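# Pin cable end under a finger while lifting reel

## Task

Grip the reel with one gripper so that the cable, close to one of its ends, is pinned beneath one of that gripper's fingers. Declare completion only when this single grip keeps the reel still and well above the table, while the other arm is away from both reel and cable, holds nothing, and touches the holding arm lightly at most.

## Robot and tools

Robot: two arms, left_arm and right_arm, each with a two-finger parallel gripper. Bases in the scene frame: left_arm at (+0.038, +0.373, 0) m, quat_wxyz (+1.000, 0, 0, -0.020); right_arm at (-0.009, -0.309, 0) m, quat_wxyz (+1.000, 0, 0, +0.030). The names are labels only; they do not mean left or right in any picture.

Frame: one shared scene frame. Origin on the tabletop midway between the arms, +x out over the table, +z up, left_arm on the +y side. Positions are in metres, orientations are quaternions written w first (qw, qx, qy, qz). In the gripper's own frame the fingers extend along +z and close along y. end_effector_position is the point between the pads, roughly 1 cm short of the fingertips. Reported hand positions can be somewhat wrong, more so when the arm reaches far.

One row = 16 numbers, always both arms even if one stays still: left_arm x, y, z, qw, qx, qy, qz, opening, then right_arm x, y, z, qw, qx, qy, qz, opening. x, y, z and the quaternion are an absolute pose target in the scene frame, not an offset. Opening runs from -1 (closed) to +1 (fully open, 0.094 m).

execute_actions(actions): a list of actions; each action is a list of up to 15 rows, each row played for one control step of 1/30 s. If fewer than 15 rows are given, the last one repeats to fill the action. An empty list only returns state and images. An action is rejected for both arms if any target lies more than 0.6 m from that gripper's current position along any of the gripper's own axes; if the first action fails this or anything is malformed, nothing runs.

move(target, speed, blocking): target is one 16-number row, an absolute pose per arm. Each gripper travels a straight line toward its pose, all arms finishing together, over 0.5 to 10 s (cut off at 10 s). speed is the top path speed in m/s, 0.002 to 0.5, default 0.25; turning is capped at twice that in rad/s. The opening is sent when the move starts. Paths do not avoid obstacles or the other arm. Faster contact strikes harder, and a target set deeper past a contact presses harder. blocking=false returns after 0.5 s while motion continues; then use wait(0) or stop before sending new rows or moves.

wait(seconds): 0 to 10; lets the scene run with last commands held, returning early if a running move finishes. stop(): brakes a running move (needs some distance; fingers keep moving). zoom_image(camera, region): enlarges [x0, y0, x1, y1] pixels of one camera's latest image, at most 504 by 504; cameras cam_head_left, cam_head_right, cam_high, cam_low (504x504) and cam_left_wrist, cam_right_wrist (616x616, fisheye). read_manual(section): licence texts only. finished_scene(scene): ends the current scene with its number; irreversible, so call only when the goal holds steadily.

Controller behaviour: each step, the commanded pose is limited to 70 mm and 16 degrees from the measured pose, so distant targets take several actions, and after an action the arm continues at most to its last clipped pose. Joint friction can leave the hand up to about 31 mm short, and tiny commands may not move it. Position wins over orientation when both cannot be met. To hold an orientation, repeat the same quaternion every row rather than copying a drifted reported one. To keep an arm still, resend its last reported full pose and the wanted opening each call. Elbows never fully straighten.

Result lines: state line 'left_arm: … | right_arm: …' with each gripper's position and quaternion; Hand target lines show what the controller is driving toward; grip_measured is the measured opening on the command scale (last Joint positions entry is metres); 'pose unreachable' means a clearance check altered or blocked that arm's command. A move adds a 'move:' line: done, off_target, moving, held (a check blocked the final step) or fault, plus limits: paced (pose clipped) or held (steps blocked on the way, after which the arm may jump faster than speed). Distances to targets are also given. If only one arm is named, the other finished fine. Joint torques are noisy, offset drive outputs. FAULT or OVER-TEMPERATURE lines mean an arm stopped; holding loads heats motors, warning from 75 °C, a 10 s stop at 90 °C, and at 100 °C the arm drops everything.

Gripping: command an opening below grip_measured to hold; about 0.03 below is firm, closer is gentler. Readings may be off by about 1 mm per gripper. Pads push around 50 to 62 N, less on thin parts under 2 mm.

Joint ranges (rad): waist -2.618 to 3.054, shoulder 0 to 3.142, elbow 0 to 3.142, wrist pitch -1.571 to 1.571, wrist yaw -1.571 to 1.571, wrist roll -2.094 to 2.094.

Avoid: knocking anything off the table (fails the task), arms colliding or pushing hard on each other (may end the scene), dropping or letting the reel slip, slamming into objects, and very hard presses. Loose objects may occasionally be nudged by an outside push.

Each tool is called after "Emit:" in YAML: its name, and indented under it one key for each argument.

## Session

Emit:
execute_actions:
  actions: []

Scene clock: 0.00 s.
left_arm: end_effector_position=(+0.1820, +0.6933, +0.1383) grip_measured=+1.000 end_effector_quat_wxyz=(-0.226, +0.950, -0.116, +0.183) | right_arm: end_effector_position=(+0.4256, -0.0529, +0.2496) grip_measured=+1.000 end_effector_quat_wxyz=(+0.553, -0.389, +0.530, +0.511)
Joint positions: left_arm=[ 1.323  1.407  1.052 -0.689  0.277 -1.69   0.094] | right_arm=[ 0.157  2.03   1.165  1.195 -1.142  0.415  0.094]
Joint velocities: left_arm=[ 0.002  0.002  0.002 -0.007 -0.007  0.037  0.   ] | right_arm=[ 0.012 -0.012 -0.017 -0.139 -0.066 -0.081  0.   ]
Joint torques (N m, as the arm reports them, + toward a larger angle): no reading
Hand target (left_arm): +0.182, +0.693, +0.138; -0.226, +0.950, -0.116, +0.183
Hand target (right_arm): +0.426, -0.053, +0.250; +0.553, -0.389, +0.530, +0.511

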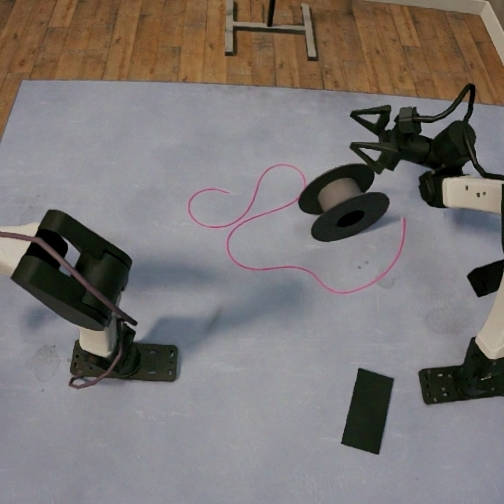

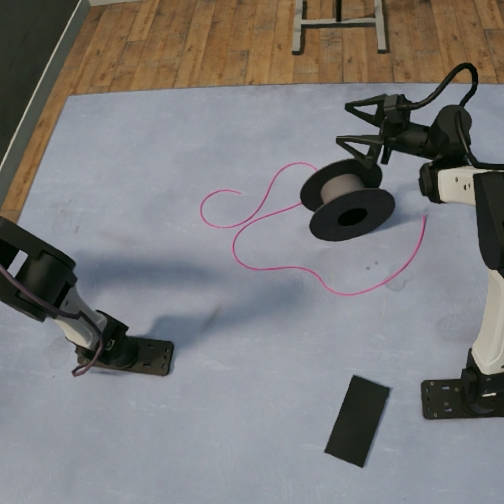

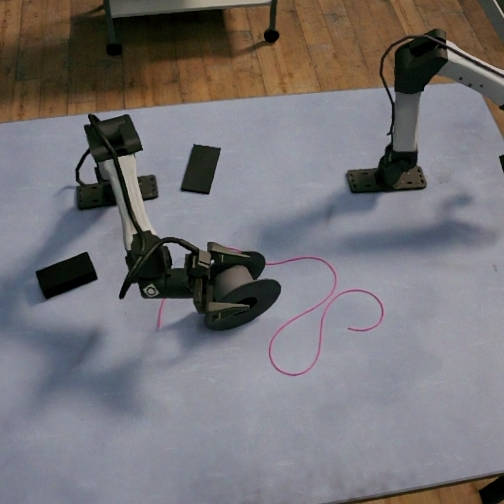

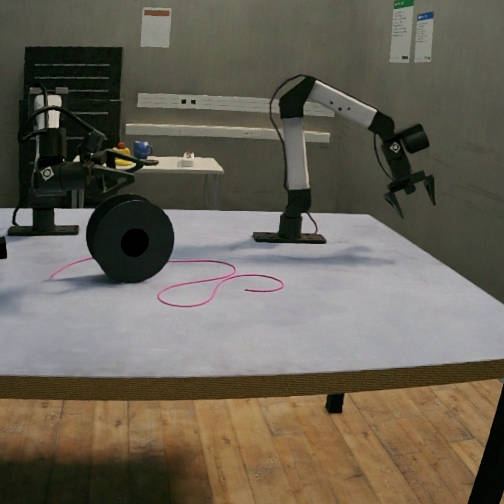

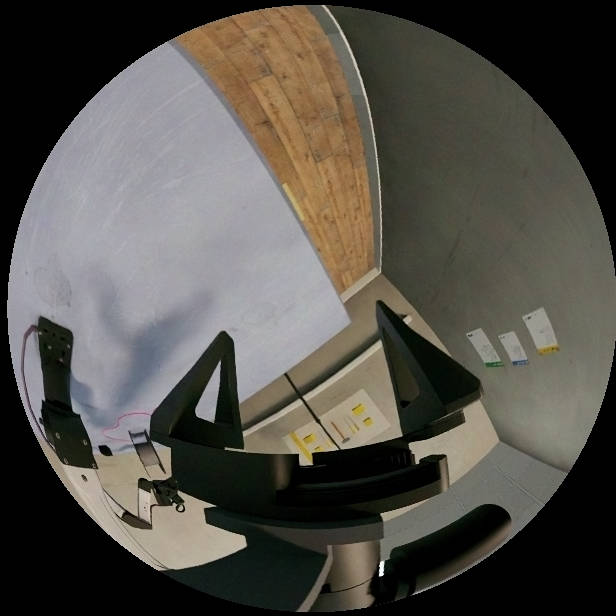

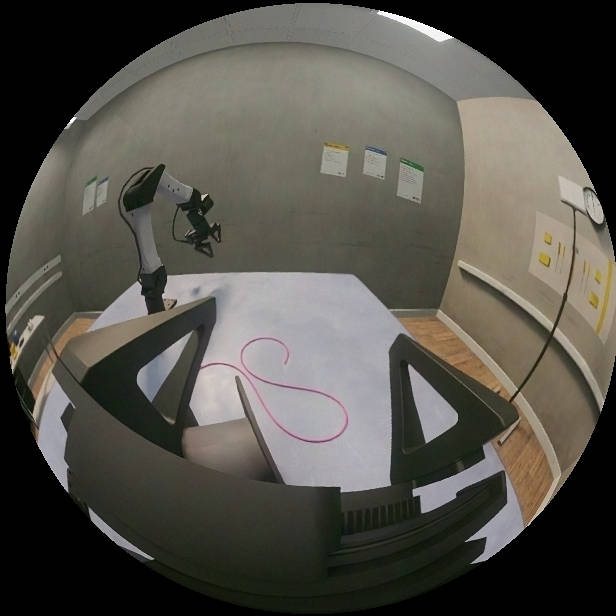

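Emit:
move:
  target: [0.46,0.19,0.12,0,0.707,-0.707,0,0.3,0.36,-0.14,0.32,0,0.61,0.79,0,1]
  speed: 0.3

Scene clock: 34.87 s.
left_arm: end_effector_position=(+0.4600, +0.1815, +0.1197) grip_measured=+0.301 end_effector_quat_wxyz=(+0.004, +0.713, -0.701, +0.028) | right_arm: end_effector_position=(+0.3660, -0.1337, +0.3202) grip_measured=+1.000 end_effector_quat_wxyz=(+0.136, +0.573, +0.779, +0.218)
Joint positions: left_arm=[-0.377  2.36   2.383 -1.545  0.027 -2.005  0.061] | right_arm=[ 0.392  1.902  2.404 -1.555  0.035  1.71   0.094]
Joint velocities: left_arm=[-0.002  0.002 -0.002  0.007  0.007 -0.007 -0.001] | right_arm=[ 0.007  0.007  0.002  0.037 -0.081 -0.007  0.   ]
Joint torques (N m, as the arm reports them, + toward a larger angle): left_arm=[ -0.11 -12.95   8.58   0.24   0.02   0.04] | right_arm=[-1.22 -8.78  2.78  1.32 -0.01 -0.02]
Hand target (left_arm): +0.458, +0.178, +0.115; +0.012, +0.709, -0.705, +0.023
Hand target (right_arm): +0.363, -0.140, +0.319; +0.130, +0.581, +0.774, +0.216
Off the commanded pose (left_arm): 0.009 m, 3 deg.
Off the commanded pose (right_arm): 0.009 m, 30 deg; orientation clipped at the last step of the last action.
joint sent to its limit (left arm) — the command would take joint 4 (wrist pitch) past its lower limit, so that joint was sent only as far as its limit.
joint sent to its limit (right arm) — the command would take joint 4 (wrist pitch) past its lower limit, so that joint was sent only as far as its limit.
move: off_target (left_arm, right_arm); limits=paced
camera_calibration (this result's frames):
cam_left_wrist: T_world_to_cam=[[0.978359, -0.17502, 0.11037, -0.440473], [-0.194489, -0.595802, 0.779227, 0.125523], [-0.0706221, -0.783829, -0.616948, 0.366999], [0, 0, 0, 1]] pos_world=[0.481272, 0.28536, 0.177223]
cam_right_wrist: T_world_to_cam=[[-0.732072, -0.453315, -0.508504, 0.369625], [-0.673193, 0.595707, 0.438115, 0.200697], [0.104315, 0.663053, -0.741269, 0.378666], [0, 0, 0, 1]] pos_world=[0.3662, -0.203075, 0.380721]

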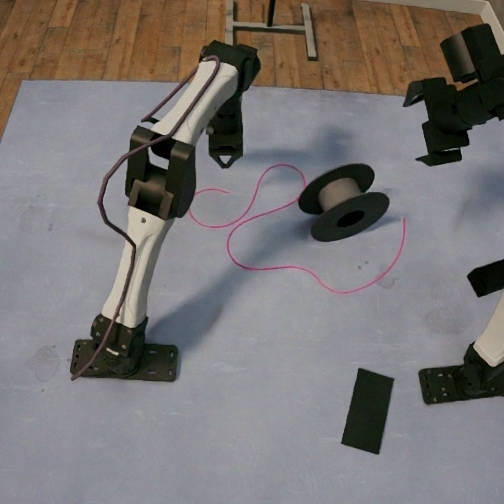

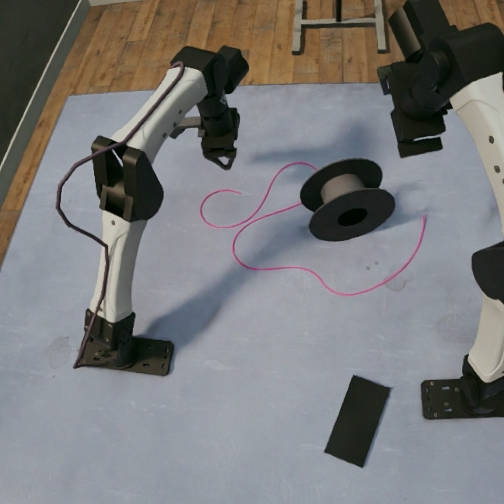

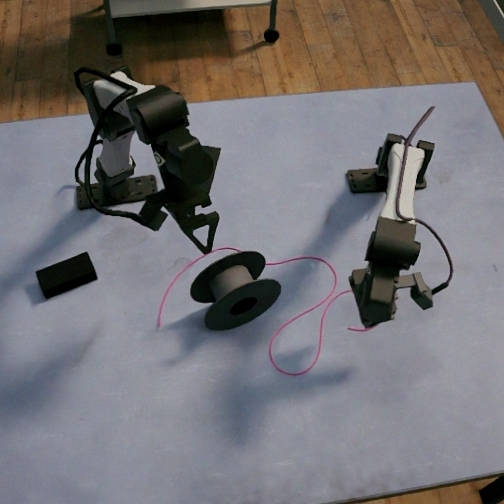

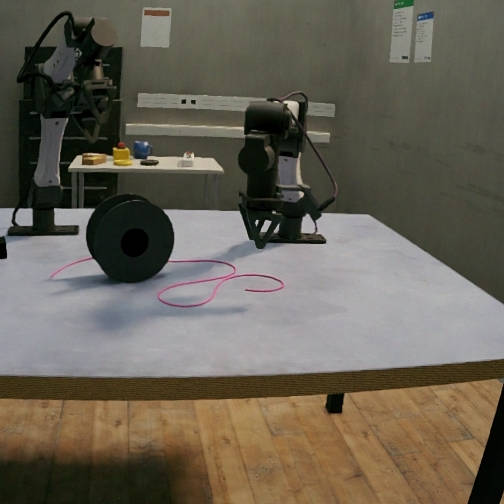

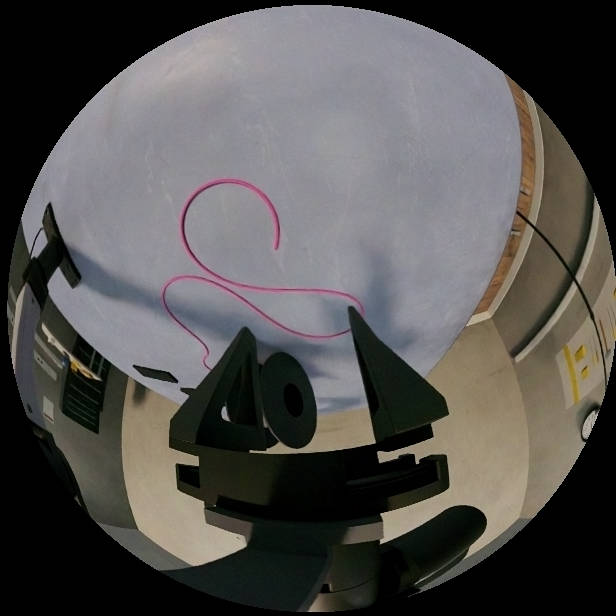

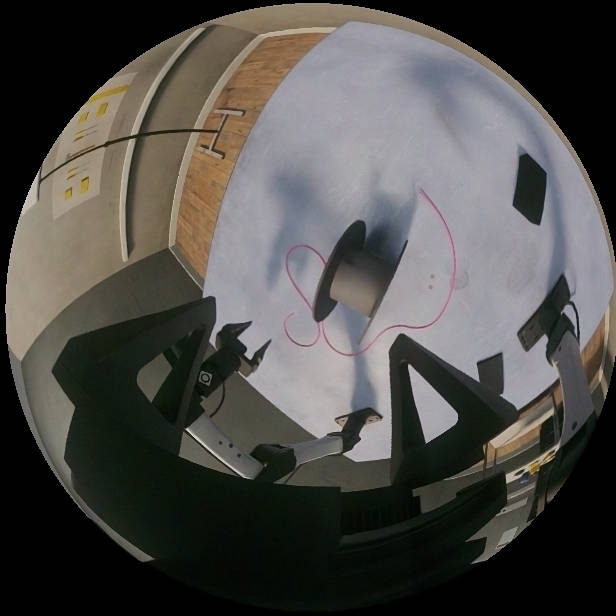

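Emit:
move:
  target: [0.447,0.186,0.006,0,0.707,-0.707,0,-0.3,0.3,-0.25,0.32,0.136,0.573,0.779,0.218,1]
  speed: 0.1

Scene clock: 46.83 s.
left_arm: end_effector_position=(+0.4528, +0.1850, +0.0160) grip_measured=-0.299 end_effector_quat_wxyz=(+0.002, +0.712, -0.702, +0.012) | right_arm: end_effector_position=(+0.3043, -0.2496, +0.3214) grip_measured=+1.000 end_effector_quat_wxyz=(+0.138, +0.572, +0.780, +0.213)
Joint positions: left_arm=[-0.382  2.328  1.915 -1.136  0.012 -2.005  0.033] | right_arm=[ 0.064  1.512  1.954 -1.511 -0.117  1.418  0.094]
Joint velocities: left_arm=[-0.012  0.012  0.007 -0.066 -0.007  0.022 -0.   ] | right_arm=[-0.012 -0.012 -0.007 -0.007  0.081 -0.037  0.   ]
Joint torques (N m, as the arm reports them, + toward a larger angle): left_arm=[ -0.37 -13.58   5.74   0.37  -0.24   0.  ] | right_arm=[-0.94 -5.45  3.64  1.34 -0.09 -0.12]
Hand target (left_arm): +0.448, +0.186, +0.006; +0.001, +0.707, -0.707, -0.000
Hand target (right_arm): +0.301, -0.252, +0.321; +0.137, +0.572, +0.779, +0.215
Off the commanded pose (left_arm): 0.012 m, 2 deg.
Off the commanded pose (right_arm): 0.005 m, 1 deg.
move: off_target (left_arm)
camera_calibration (this result's frames):
cam_left_wrist: T_world_to_cam=[[0.979501, -0.181846, 0.0866587, -0.42027], [-0.182012, -0.614625, 0.767534, 0.205115], [-0.0863106, -0.767573, -0.635124, 0.309669], [0, 0, 0, 1]] pos_world=[0.475716, 0.287338, 0.0756662]
cam_right_wrist: T_world_to_cam=[[-0.73301, -0.459481, -0.501571, 0.269003], [-0.672474, 0.600454, 0.432706, 0.230408], [0.10235, 0.654471, -0.749128, 0.463813], [0, 0, 0, 1]] pos_world=[0.304654, -0.3183, 0.382681]

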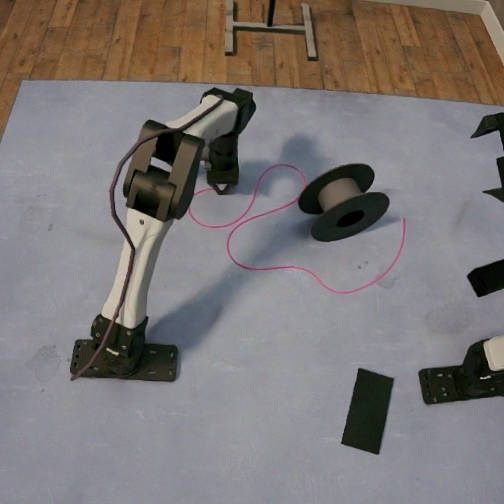

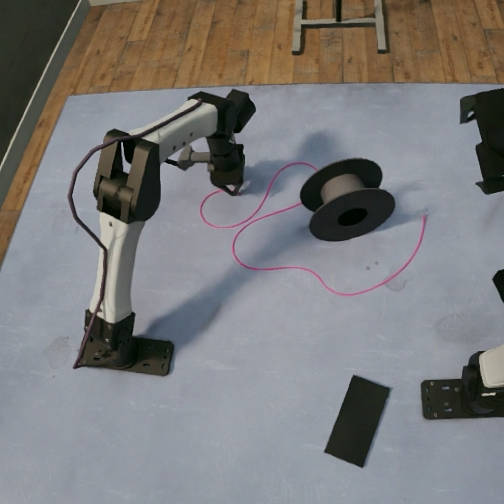

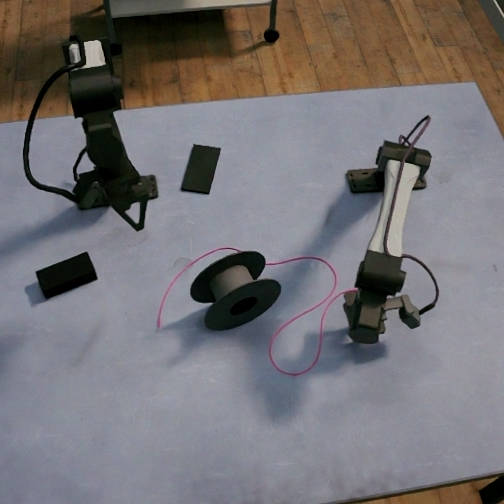

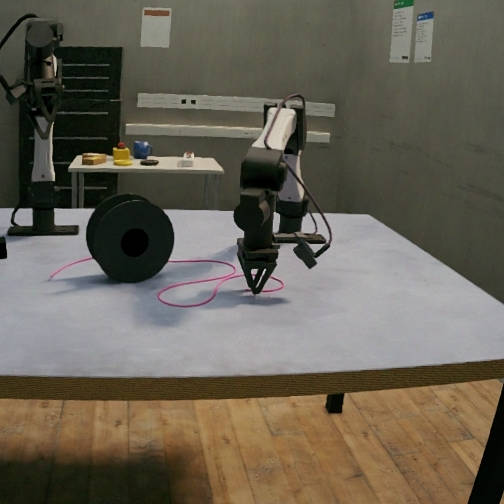

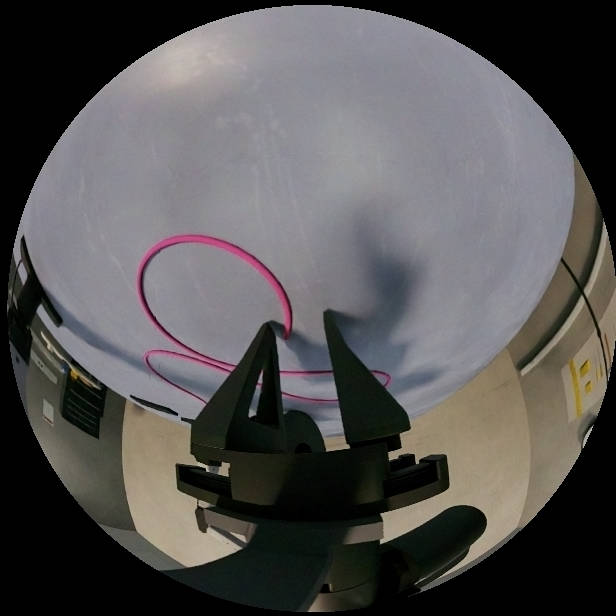

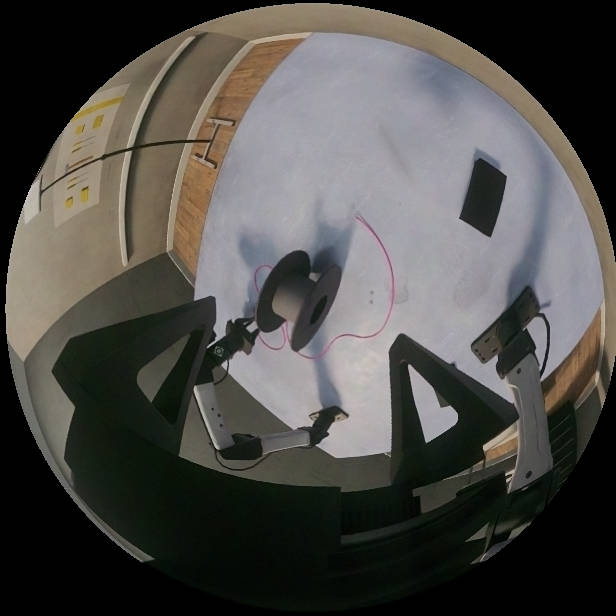

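Appears near table, cable between fingers. Close.

Emit:
execute_actions:
  actions:
    - [[0.447,0.186,0.0,0,0.707,-0.707,0,-0.3,0.3,-0.25,0.32,0.136,0.573,0.779,0.218,1]]
    - [[0.447,0.186,0.0,0,0.707,-0.707,0,-1,0.3,-0.25,0.32,0.136,0.573,0.779,0.218,1]]

Emit:
move:
  target: [0.42,0.15,0.1,0,0.707,-0.707,0,-1,0.3,-0.25,0.32,0.136,0.573,0.779,0.218,1]
  speed: 0.1

Scene clock: 54.97 s.
left_arm: end_effector_position=(+0.4553, +0.1843, +0.0132) grip_measured=-0.975 end_effector_quat_wxyz=(-0.001, +0.712, -0.702, +0.018) | right_arm: end_effector_position=(+0.3029, -0.2491, +0.3184) grip_measured=+1.000 end_effector_quat_wxyz=(+0.134, +0.571, +0.782, +0.211)
Joint positions: left_arm=[-0.382  2.328  1.903 -1.112  0.01  -2.005  0.001] | right_arm=[ 0.064  1.508  1.94  -1.51  -0.121  1.416  0.094]
Joint velocities: left_arm=[ 0.012 -0.012 -0.007  0.051 -0.066 -0.022  0.   ] | right_arm=[ 0.017  0.007  0.012  0.051  0.037 -0.007  0.   ]
Joint torques (N m, as the arm reports them, + toward a larger angle): left_arm=[ -0.38 -13.58   4.98   0.36  -0.22   0.  ] | right_arm=[-0.4  -5.77  3.68  1.41 -0.1  -0.05]
Hand target (left_arm): +0.447, +0.186, +0.000; +0.000, +0.707, -0.707, -0.000
Hand target (right_arm): +0.300, -0.250, +0.320; +0.136, +0.573, +0.779, +0.218
Off the commanded pose (left_arm): 0.016 m, 2 deg.
Off the commanded pose (right_arm): 0.003 m, 1 deg.
camera_calibration (this result's frames):
cam_left_wrist: T_world_to_cam=[[0.97837, -0.181478, 0.0992872, -0.422326], [-0.191394, -0.612019, 0.767333, 0.211014], [-0.078488, -0.769739, -0.633515, 0.304369], [0, 0, 0, 1]] pos_world=[0.477467, 0.286787, 0.0728355]
cam_right_wrist: T_world_to_cam=[[-0.735787, -0.46135, -0.495756, 0.26521], [-0.670729, 0.597512, 0.439433, 0.227037], [0.0934875, 0.655847, -0.749082, 0.464438], [0, 0, 0, 1]] pos_world=[0.303999, -0.317903, 0.379614]

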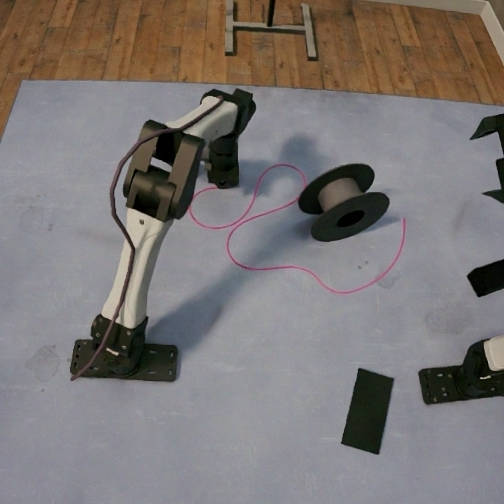

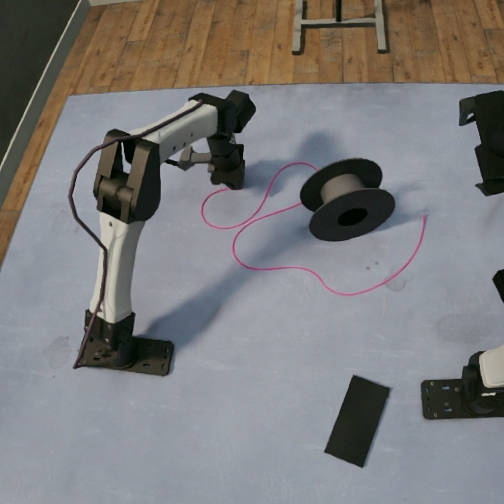

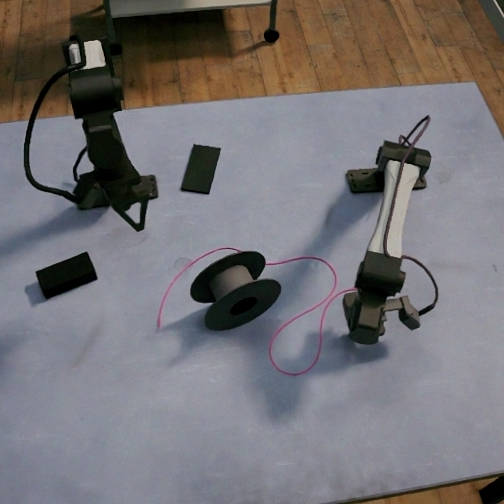

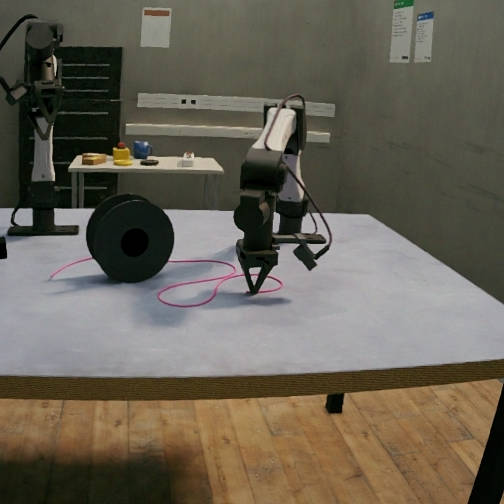

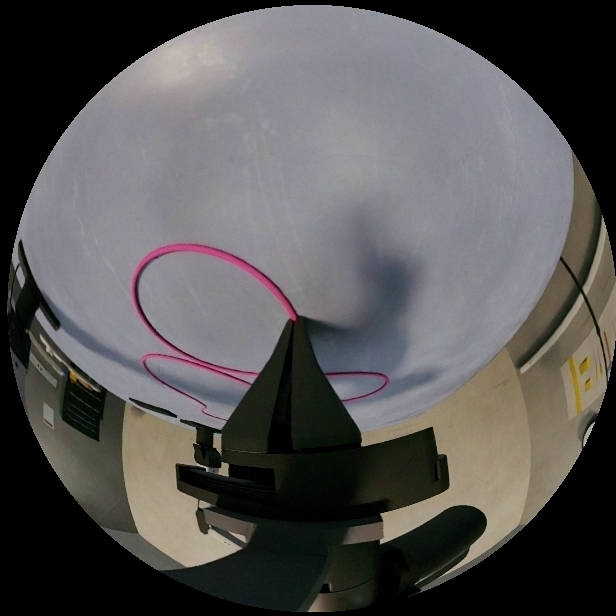

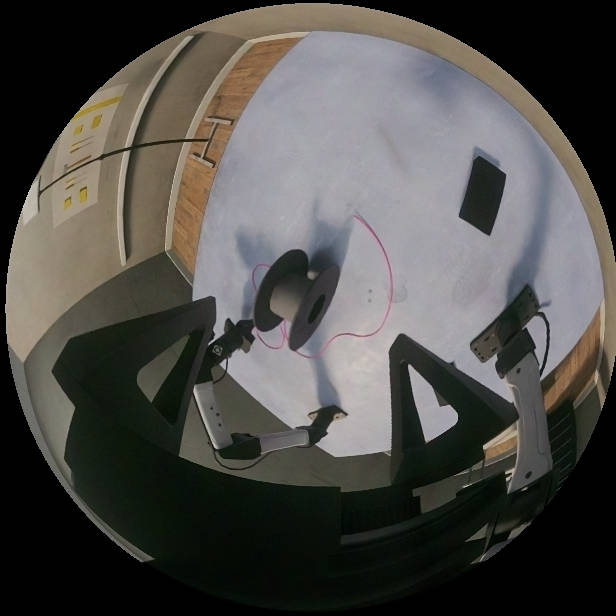

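Scene clock: 56.53 s.
left_arm: end_effector_position=(+0.4195, +0.1520, +0.0928) grip_measured=-0.975 end_effector_quat_wxyz=(+0.006, +0.702, -0.712, -0.004) | right_arm: end_effector_position=(+0.3029, -0.2491, +0.3184) grip_measured=+1.000 end_effector_quat_wxyz=(+0.134, +0.571, +0.782, +0.211)
Joint positions: left_arm=[-0.482  2.282  2.142 -1.442  0.01  -2.078  0.001] | right_arm=[ 0.064  1.508  1.94  -1.51  -0.121  1.416  0.094]
Joint velocities: left_arm=[-0.002 -0.007 -0.007 -0.007 -0.081 -0.007  0.   ] | right_arm=[ 0.002 -0.002 -0.007 -0.037  0.051 -0.051  0.   ]
Joint torques (N m, as the arm reports them, + toward a larger angle): left_arm=[ -0.11 -15.04   8.6    0.12  -0.14  -0.18] | right_arm=[-0.4  -5.74  3.7   1.42 -0.1  -0.05]
Hand target (left_arm): +0.419, +0.150, +0.100; +0.004, +0.703, -0.711, +0.001
Hand target (right_arm): +0.300, -0.250, +0.320; +0.136, +0.573, +0.779, +0.218
Off the commanded pose (left_arm): 0.008 m, 1 deg.
Off the commanded pose (right_arm): 0.003 m, 1 deg.
joint sent to its limit (left arm) — the command would take joint 6 (wrist roll) past its lower limit, so that joint was sent only as far as its limit.
move: done
camera_calibration (this result's frames):
cam_left_wrist: T_world_to_cam=[[0.976112, -0.210239, 0.0548204, -0.391593], [-0.176867, -0.622347, 0.762497, 0.119279], [-0.12619, -0.753978, -0.644665, 0.345737], [0, 0, 0, 1]] pos_world=[0.446963, 0.252583, 0.153402]
cam_right_wrist: T_world_to_cam=[[-0.735787, -0.46135, -0.495756, 0.26521], [-0.670729, 0.597512, 0.439433, 0.227037], [0.0934875, 0.655847, -0.749082, 0.464438], [0, 0, 0, 1]] pos_world=[0.303999, -0.317903, 0.379614]

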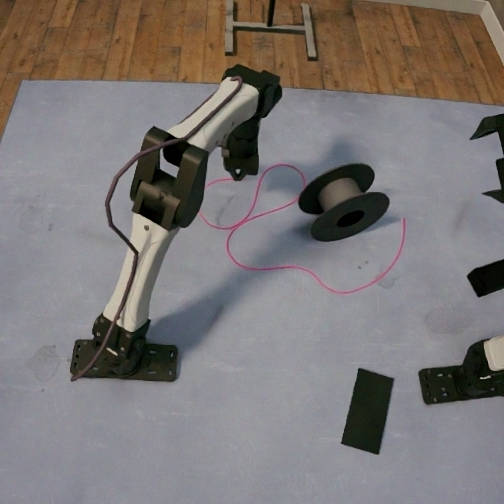

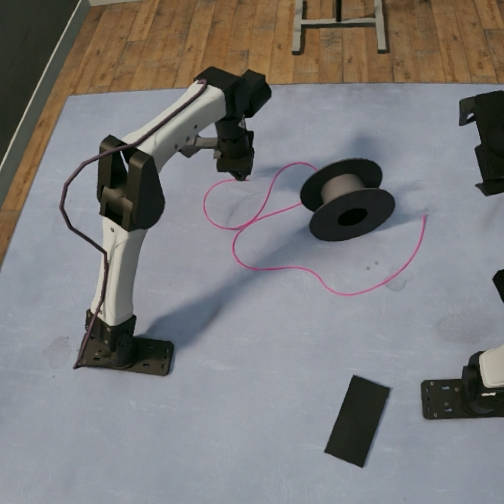

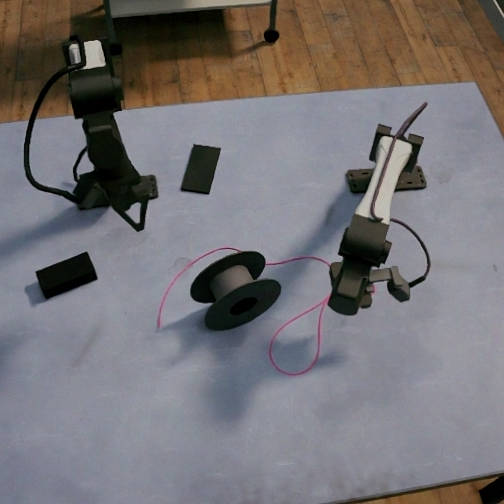

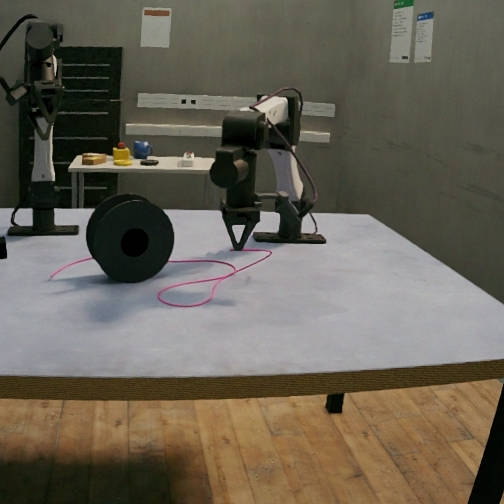

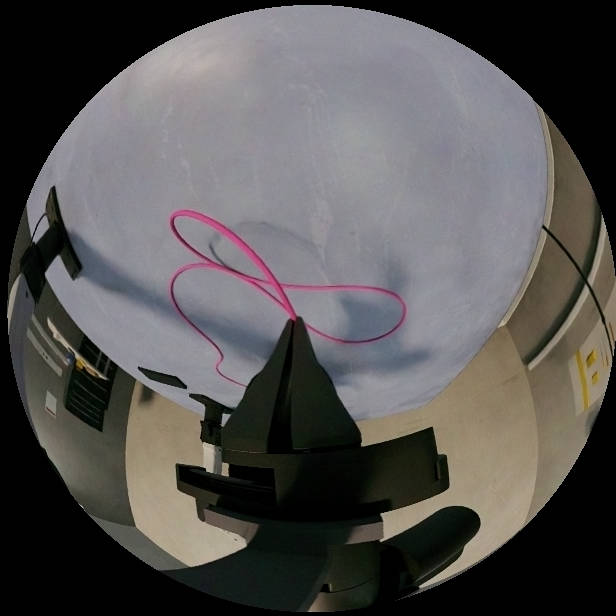

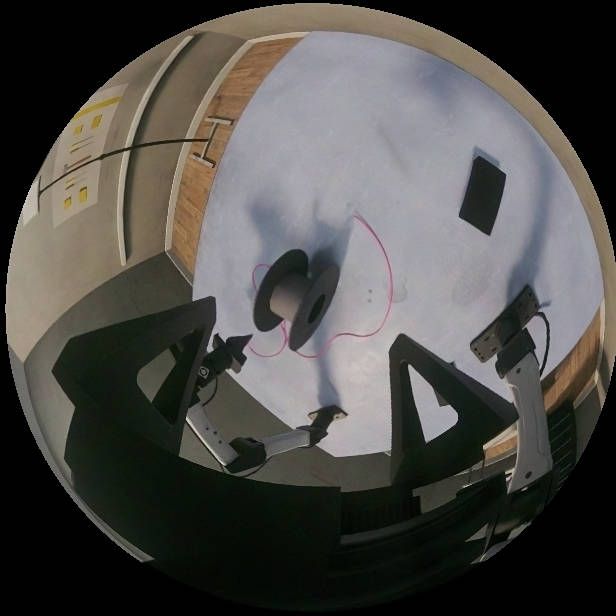

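Emit:
move:
  target: [0.33,0.1,0.14,0,0.95,0.1,-0.3,-1,0.3,-0.25,0.32,0.136,0.573,0.779,0.218,1]
  speed: 0.4

Emit:
move:
  target: [0.285,0.0,0.12,0.304,0.563,0.733,-0.233,-1,0.3,-0.25,0.32,0.136,0.573,0.779,0.218,1]
  speed: 0.3

Scene clock: 80.00 s.
left_arm: end_effector_position=(+0.3329, +0.0987, +0.1484) grip_measured=-0.975 end_effector_quat_wxyz=(+0.363, +0.693, -0.621, +0.034) | right_arm: end_effector_position=(+0.3029, -0.2491, +0.3184) grip_measured=+1.000 end_effector_quat_wxyz=(+0.134, +0.571, +0.782, +0.211)
Joint positions: left_arm=[-0.421  2.158  1.975 -1.548  0.733 -2.078  0.001] | right_arm=[ 0.064  1.508  1.94  -1.51  -0.121  1.416  0.094]
Joint velocities: left_arm=[ 0.007 -0.027 -0.007  0.095  0.066  0.007 -0.   ] | right_arm=[-0.002  0.002 -0.027 -0.051  0.022  0.007  0.   ]
Joint torques (N m, as the arm reports them, + toward a larger angle): left_arm=[  0.81 -11.76   5.19  -0.11   0.48  -0.2 ] | right_arm=[-0.42 -5.73  3.67  1.41 -0.1  -0.06]
Hand target (left_arm): +0.330, +0.102, +0.141; +0.375, +0.701, -0.606, +0.017
Hand target (right_arm): +0.300, -0.250, +0.320; +0.136, +0.573, +0.779, +0.218
Off the commanded pose (left_arm): 0.009 m, 108 deg; orientation clipped at the last step of the last action.
Off the commanded pose (right_arm): 0.003 m, 1 deg.
joint sent to its limit (left arm) — the command would take joint 4 (wrist pitch) past its lower limit and joint 6 (wrist roll) past its lower limit, so those joints were sent only as far as their limits.
move: off_target (left_arm); limits=paced
camera_calibration (this result's frames):
cam_left_wrist: T_world_to_cam=[[0.939128, -0.162307, -0.302812, -0.260632], [0.288847, -0.104229, 0.951685, -0.205856], [-0.186027, -0.98122, -0.0510027, 0.284712], [0, 0, 0, 1]] pos_world=[0.357192, 0.215607, 0.131508]
cam_right_wrist: T_world_to_cam=[[-0.735787, -0.46135, -0.495756, 0.26521], [-0.670729, 0.597512, 0.439433, 0.227037], [0.0934875, 0.655847, -0.749082, 0.464438], [0, 0, 0, 1]] pos_world=[0.303999, -0.317903, 0.379614]

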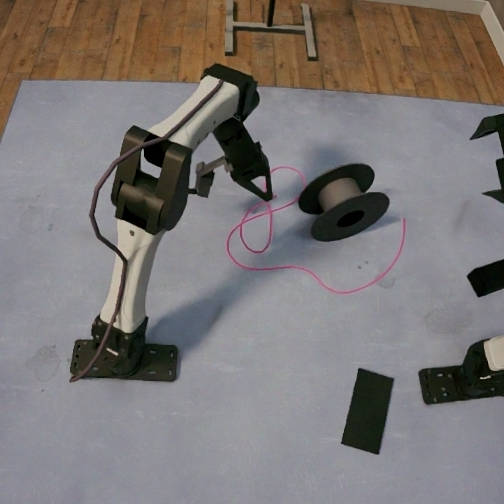

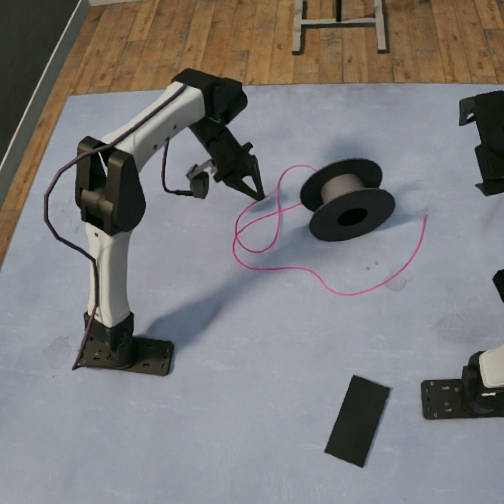

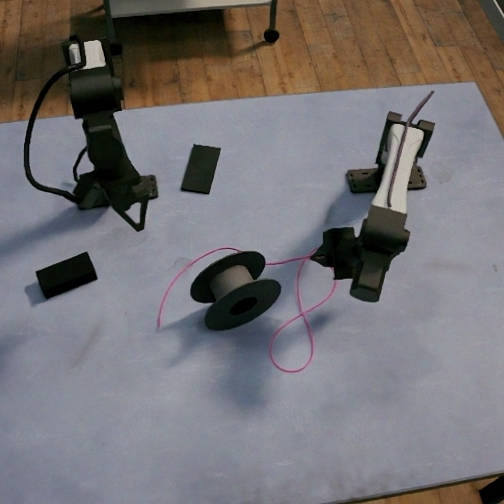

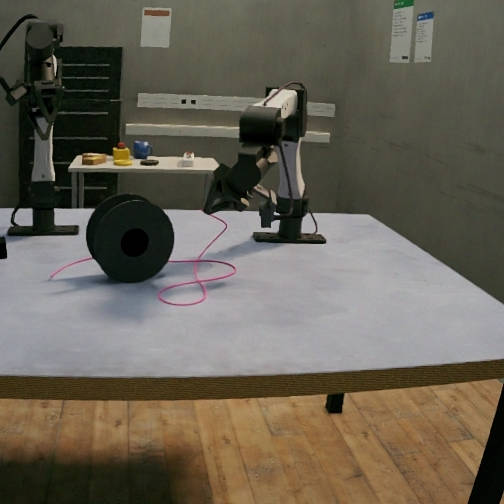

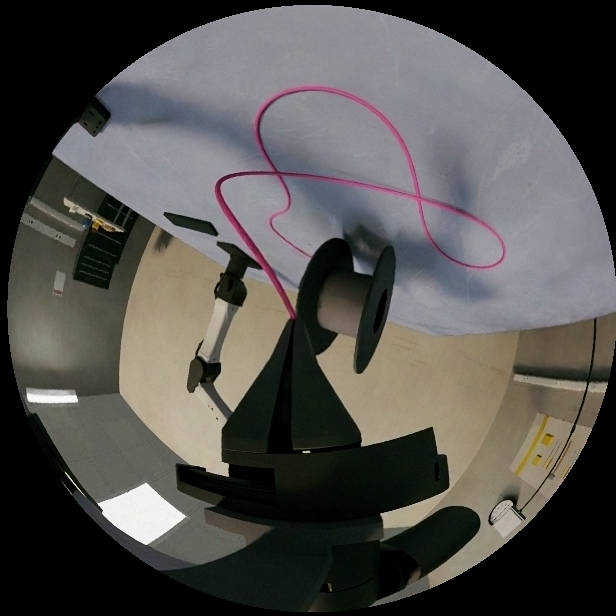

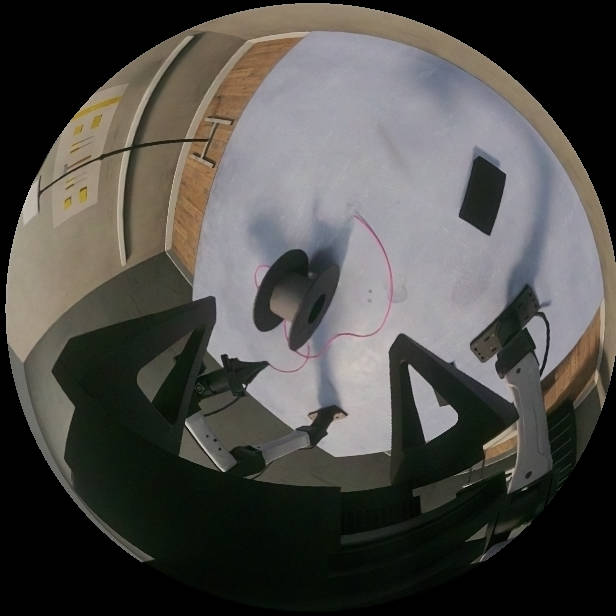

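Scene clock: 85.43 s.
left_arm: end_effector_position=(+0.2828, +0.0066, +0.1235) grip_measured=-0.975 end_effector_quat_wxyz=(+0.706, +0.620, -0.337, -0.057) | right_arm: end_effector_position=(+0.3029, -0.2491, +0.3184) grip_measured=+1.000 end_effector_quat_wxyz=(+0.134, +0.571, +0.782, +0.211)
Joint positions: left_arm=[-0.542  2.43   1.765 -1.552  1.574 -2.079  0.001] | right_arm=[ 0.064  1.508  1.94  -1.51  -0.121  1.416  0.094]
Joint velocities: left_arm=[-0.012 -0.012  0.012 -0.007 -0.022 -0.051  0.001] | right_arm=[ 0.002 -0.012 -0.002 -0.007  0.007  0.081  0.   ]
Joint torques (N m, as the arm reports them, + toward a larger angle): left_arm=[ -0.3  -11.8    7.25  -0.64   0.63  -0.25] | right_arm=[-0.41 -5.75  3.68  1.41 -0.09 -0.06]
Hand target (left_arm): +0.283, +0.003, +0.119; +0.708, +0.621, -0.331, -0.065
Hand target (right_arm): +0.300, -0.250, +0.320; +0.136, +0.573, +0.779, +0.218
Off the commanded pose (left_arm): 0.008 m, 141 deg; orientation clipped at the last step of the last action.
Off the commanded pose (right_arm): 0.003 m, 1 deg.
joint sent to its limit (left arm) — the command would take joint 4 (wrist pitch) past its lower limit, joint 5 (wrist yaw) past its upper limit and joint 6 (wrist roll) past its lower limit, so those joints were sent only as far as their limits.
move: off_target (left_arm); limits=paced
camera_calibration (this result's frames):
cam_left_wrist: T_world_to_cam=[[0.517895, -0.259679, -0.815077, -0.0530725], [0.834915, 0.360925, 0.415512, -0.268593], [0.186282, -0.895712, 0.403731, 0.0217799], [0, 0, 0, 1]] pos_world=[0.247681, 0.102669, 0.059552]
cam_right_wrist: T_world_to_cam=[[-0.735787, -0.46135, -0.495756, 0.26521], [-0.670729, 0.597512, 0.439433, 0.227037], [0.0934875, 0.655847, -0.749082, 0.464438], [0, 0, 0, 1]] pos_world=[0.303999, -0.317903, 0.379614]

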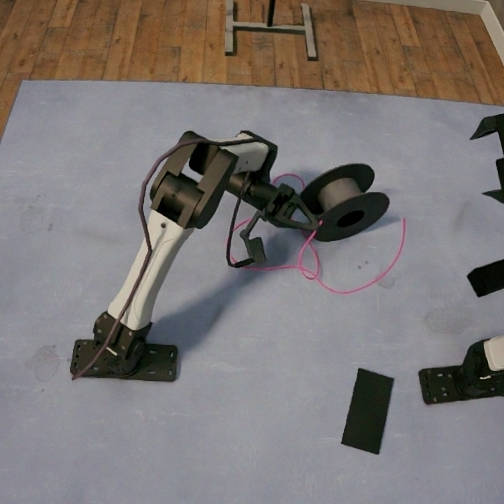

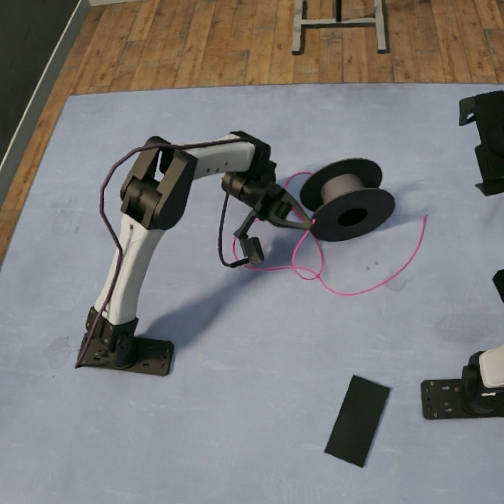

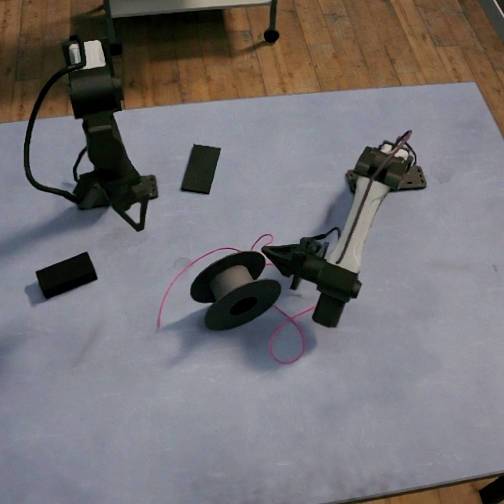

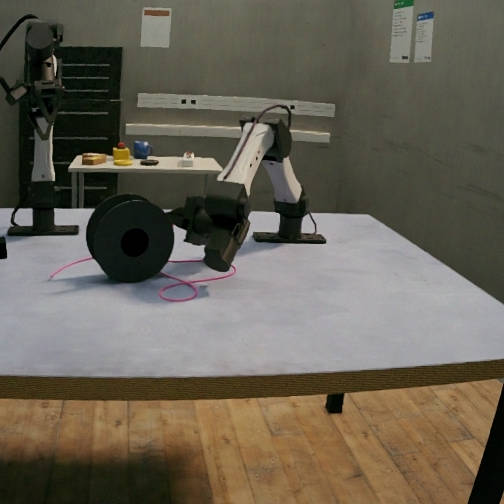

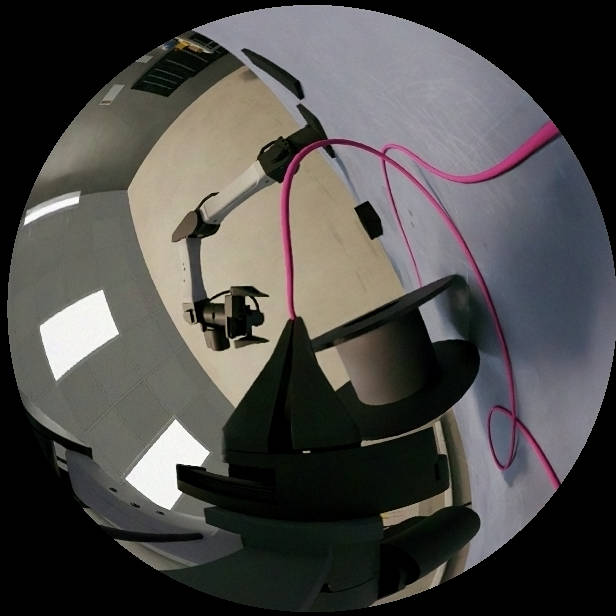

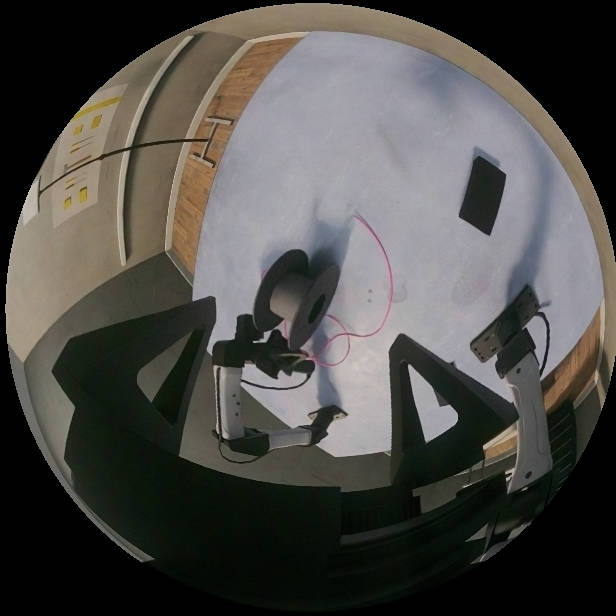

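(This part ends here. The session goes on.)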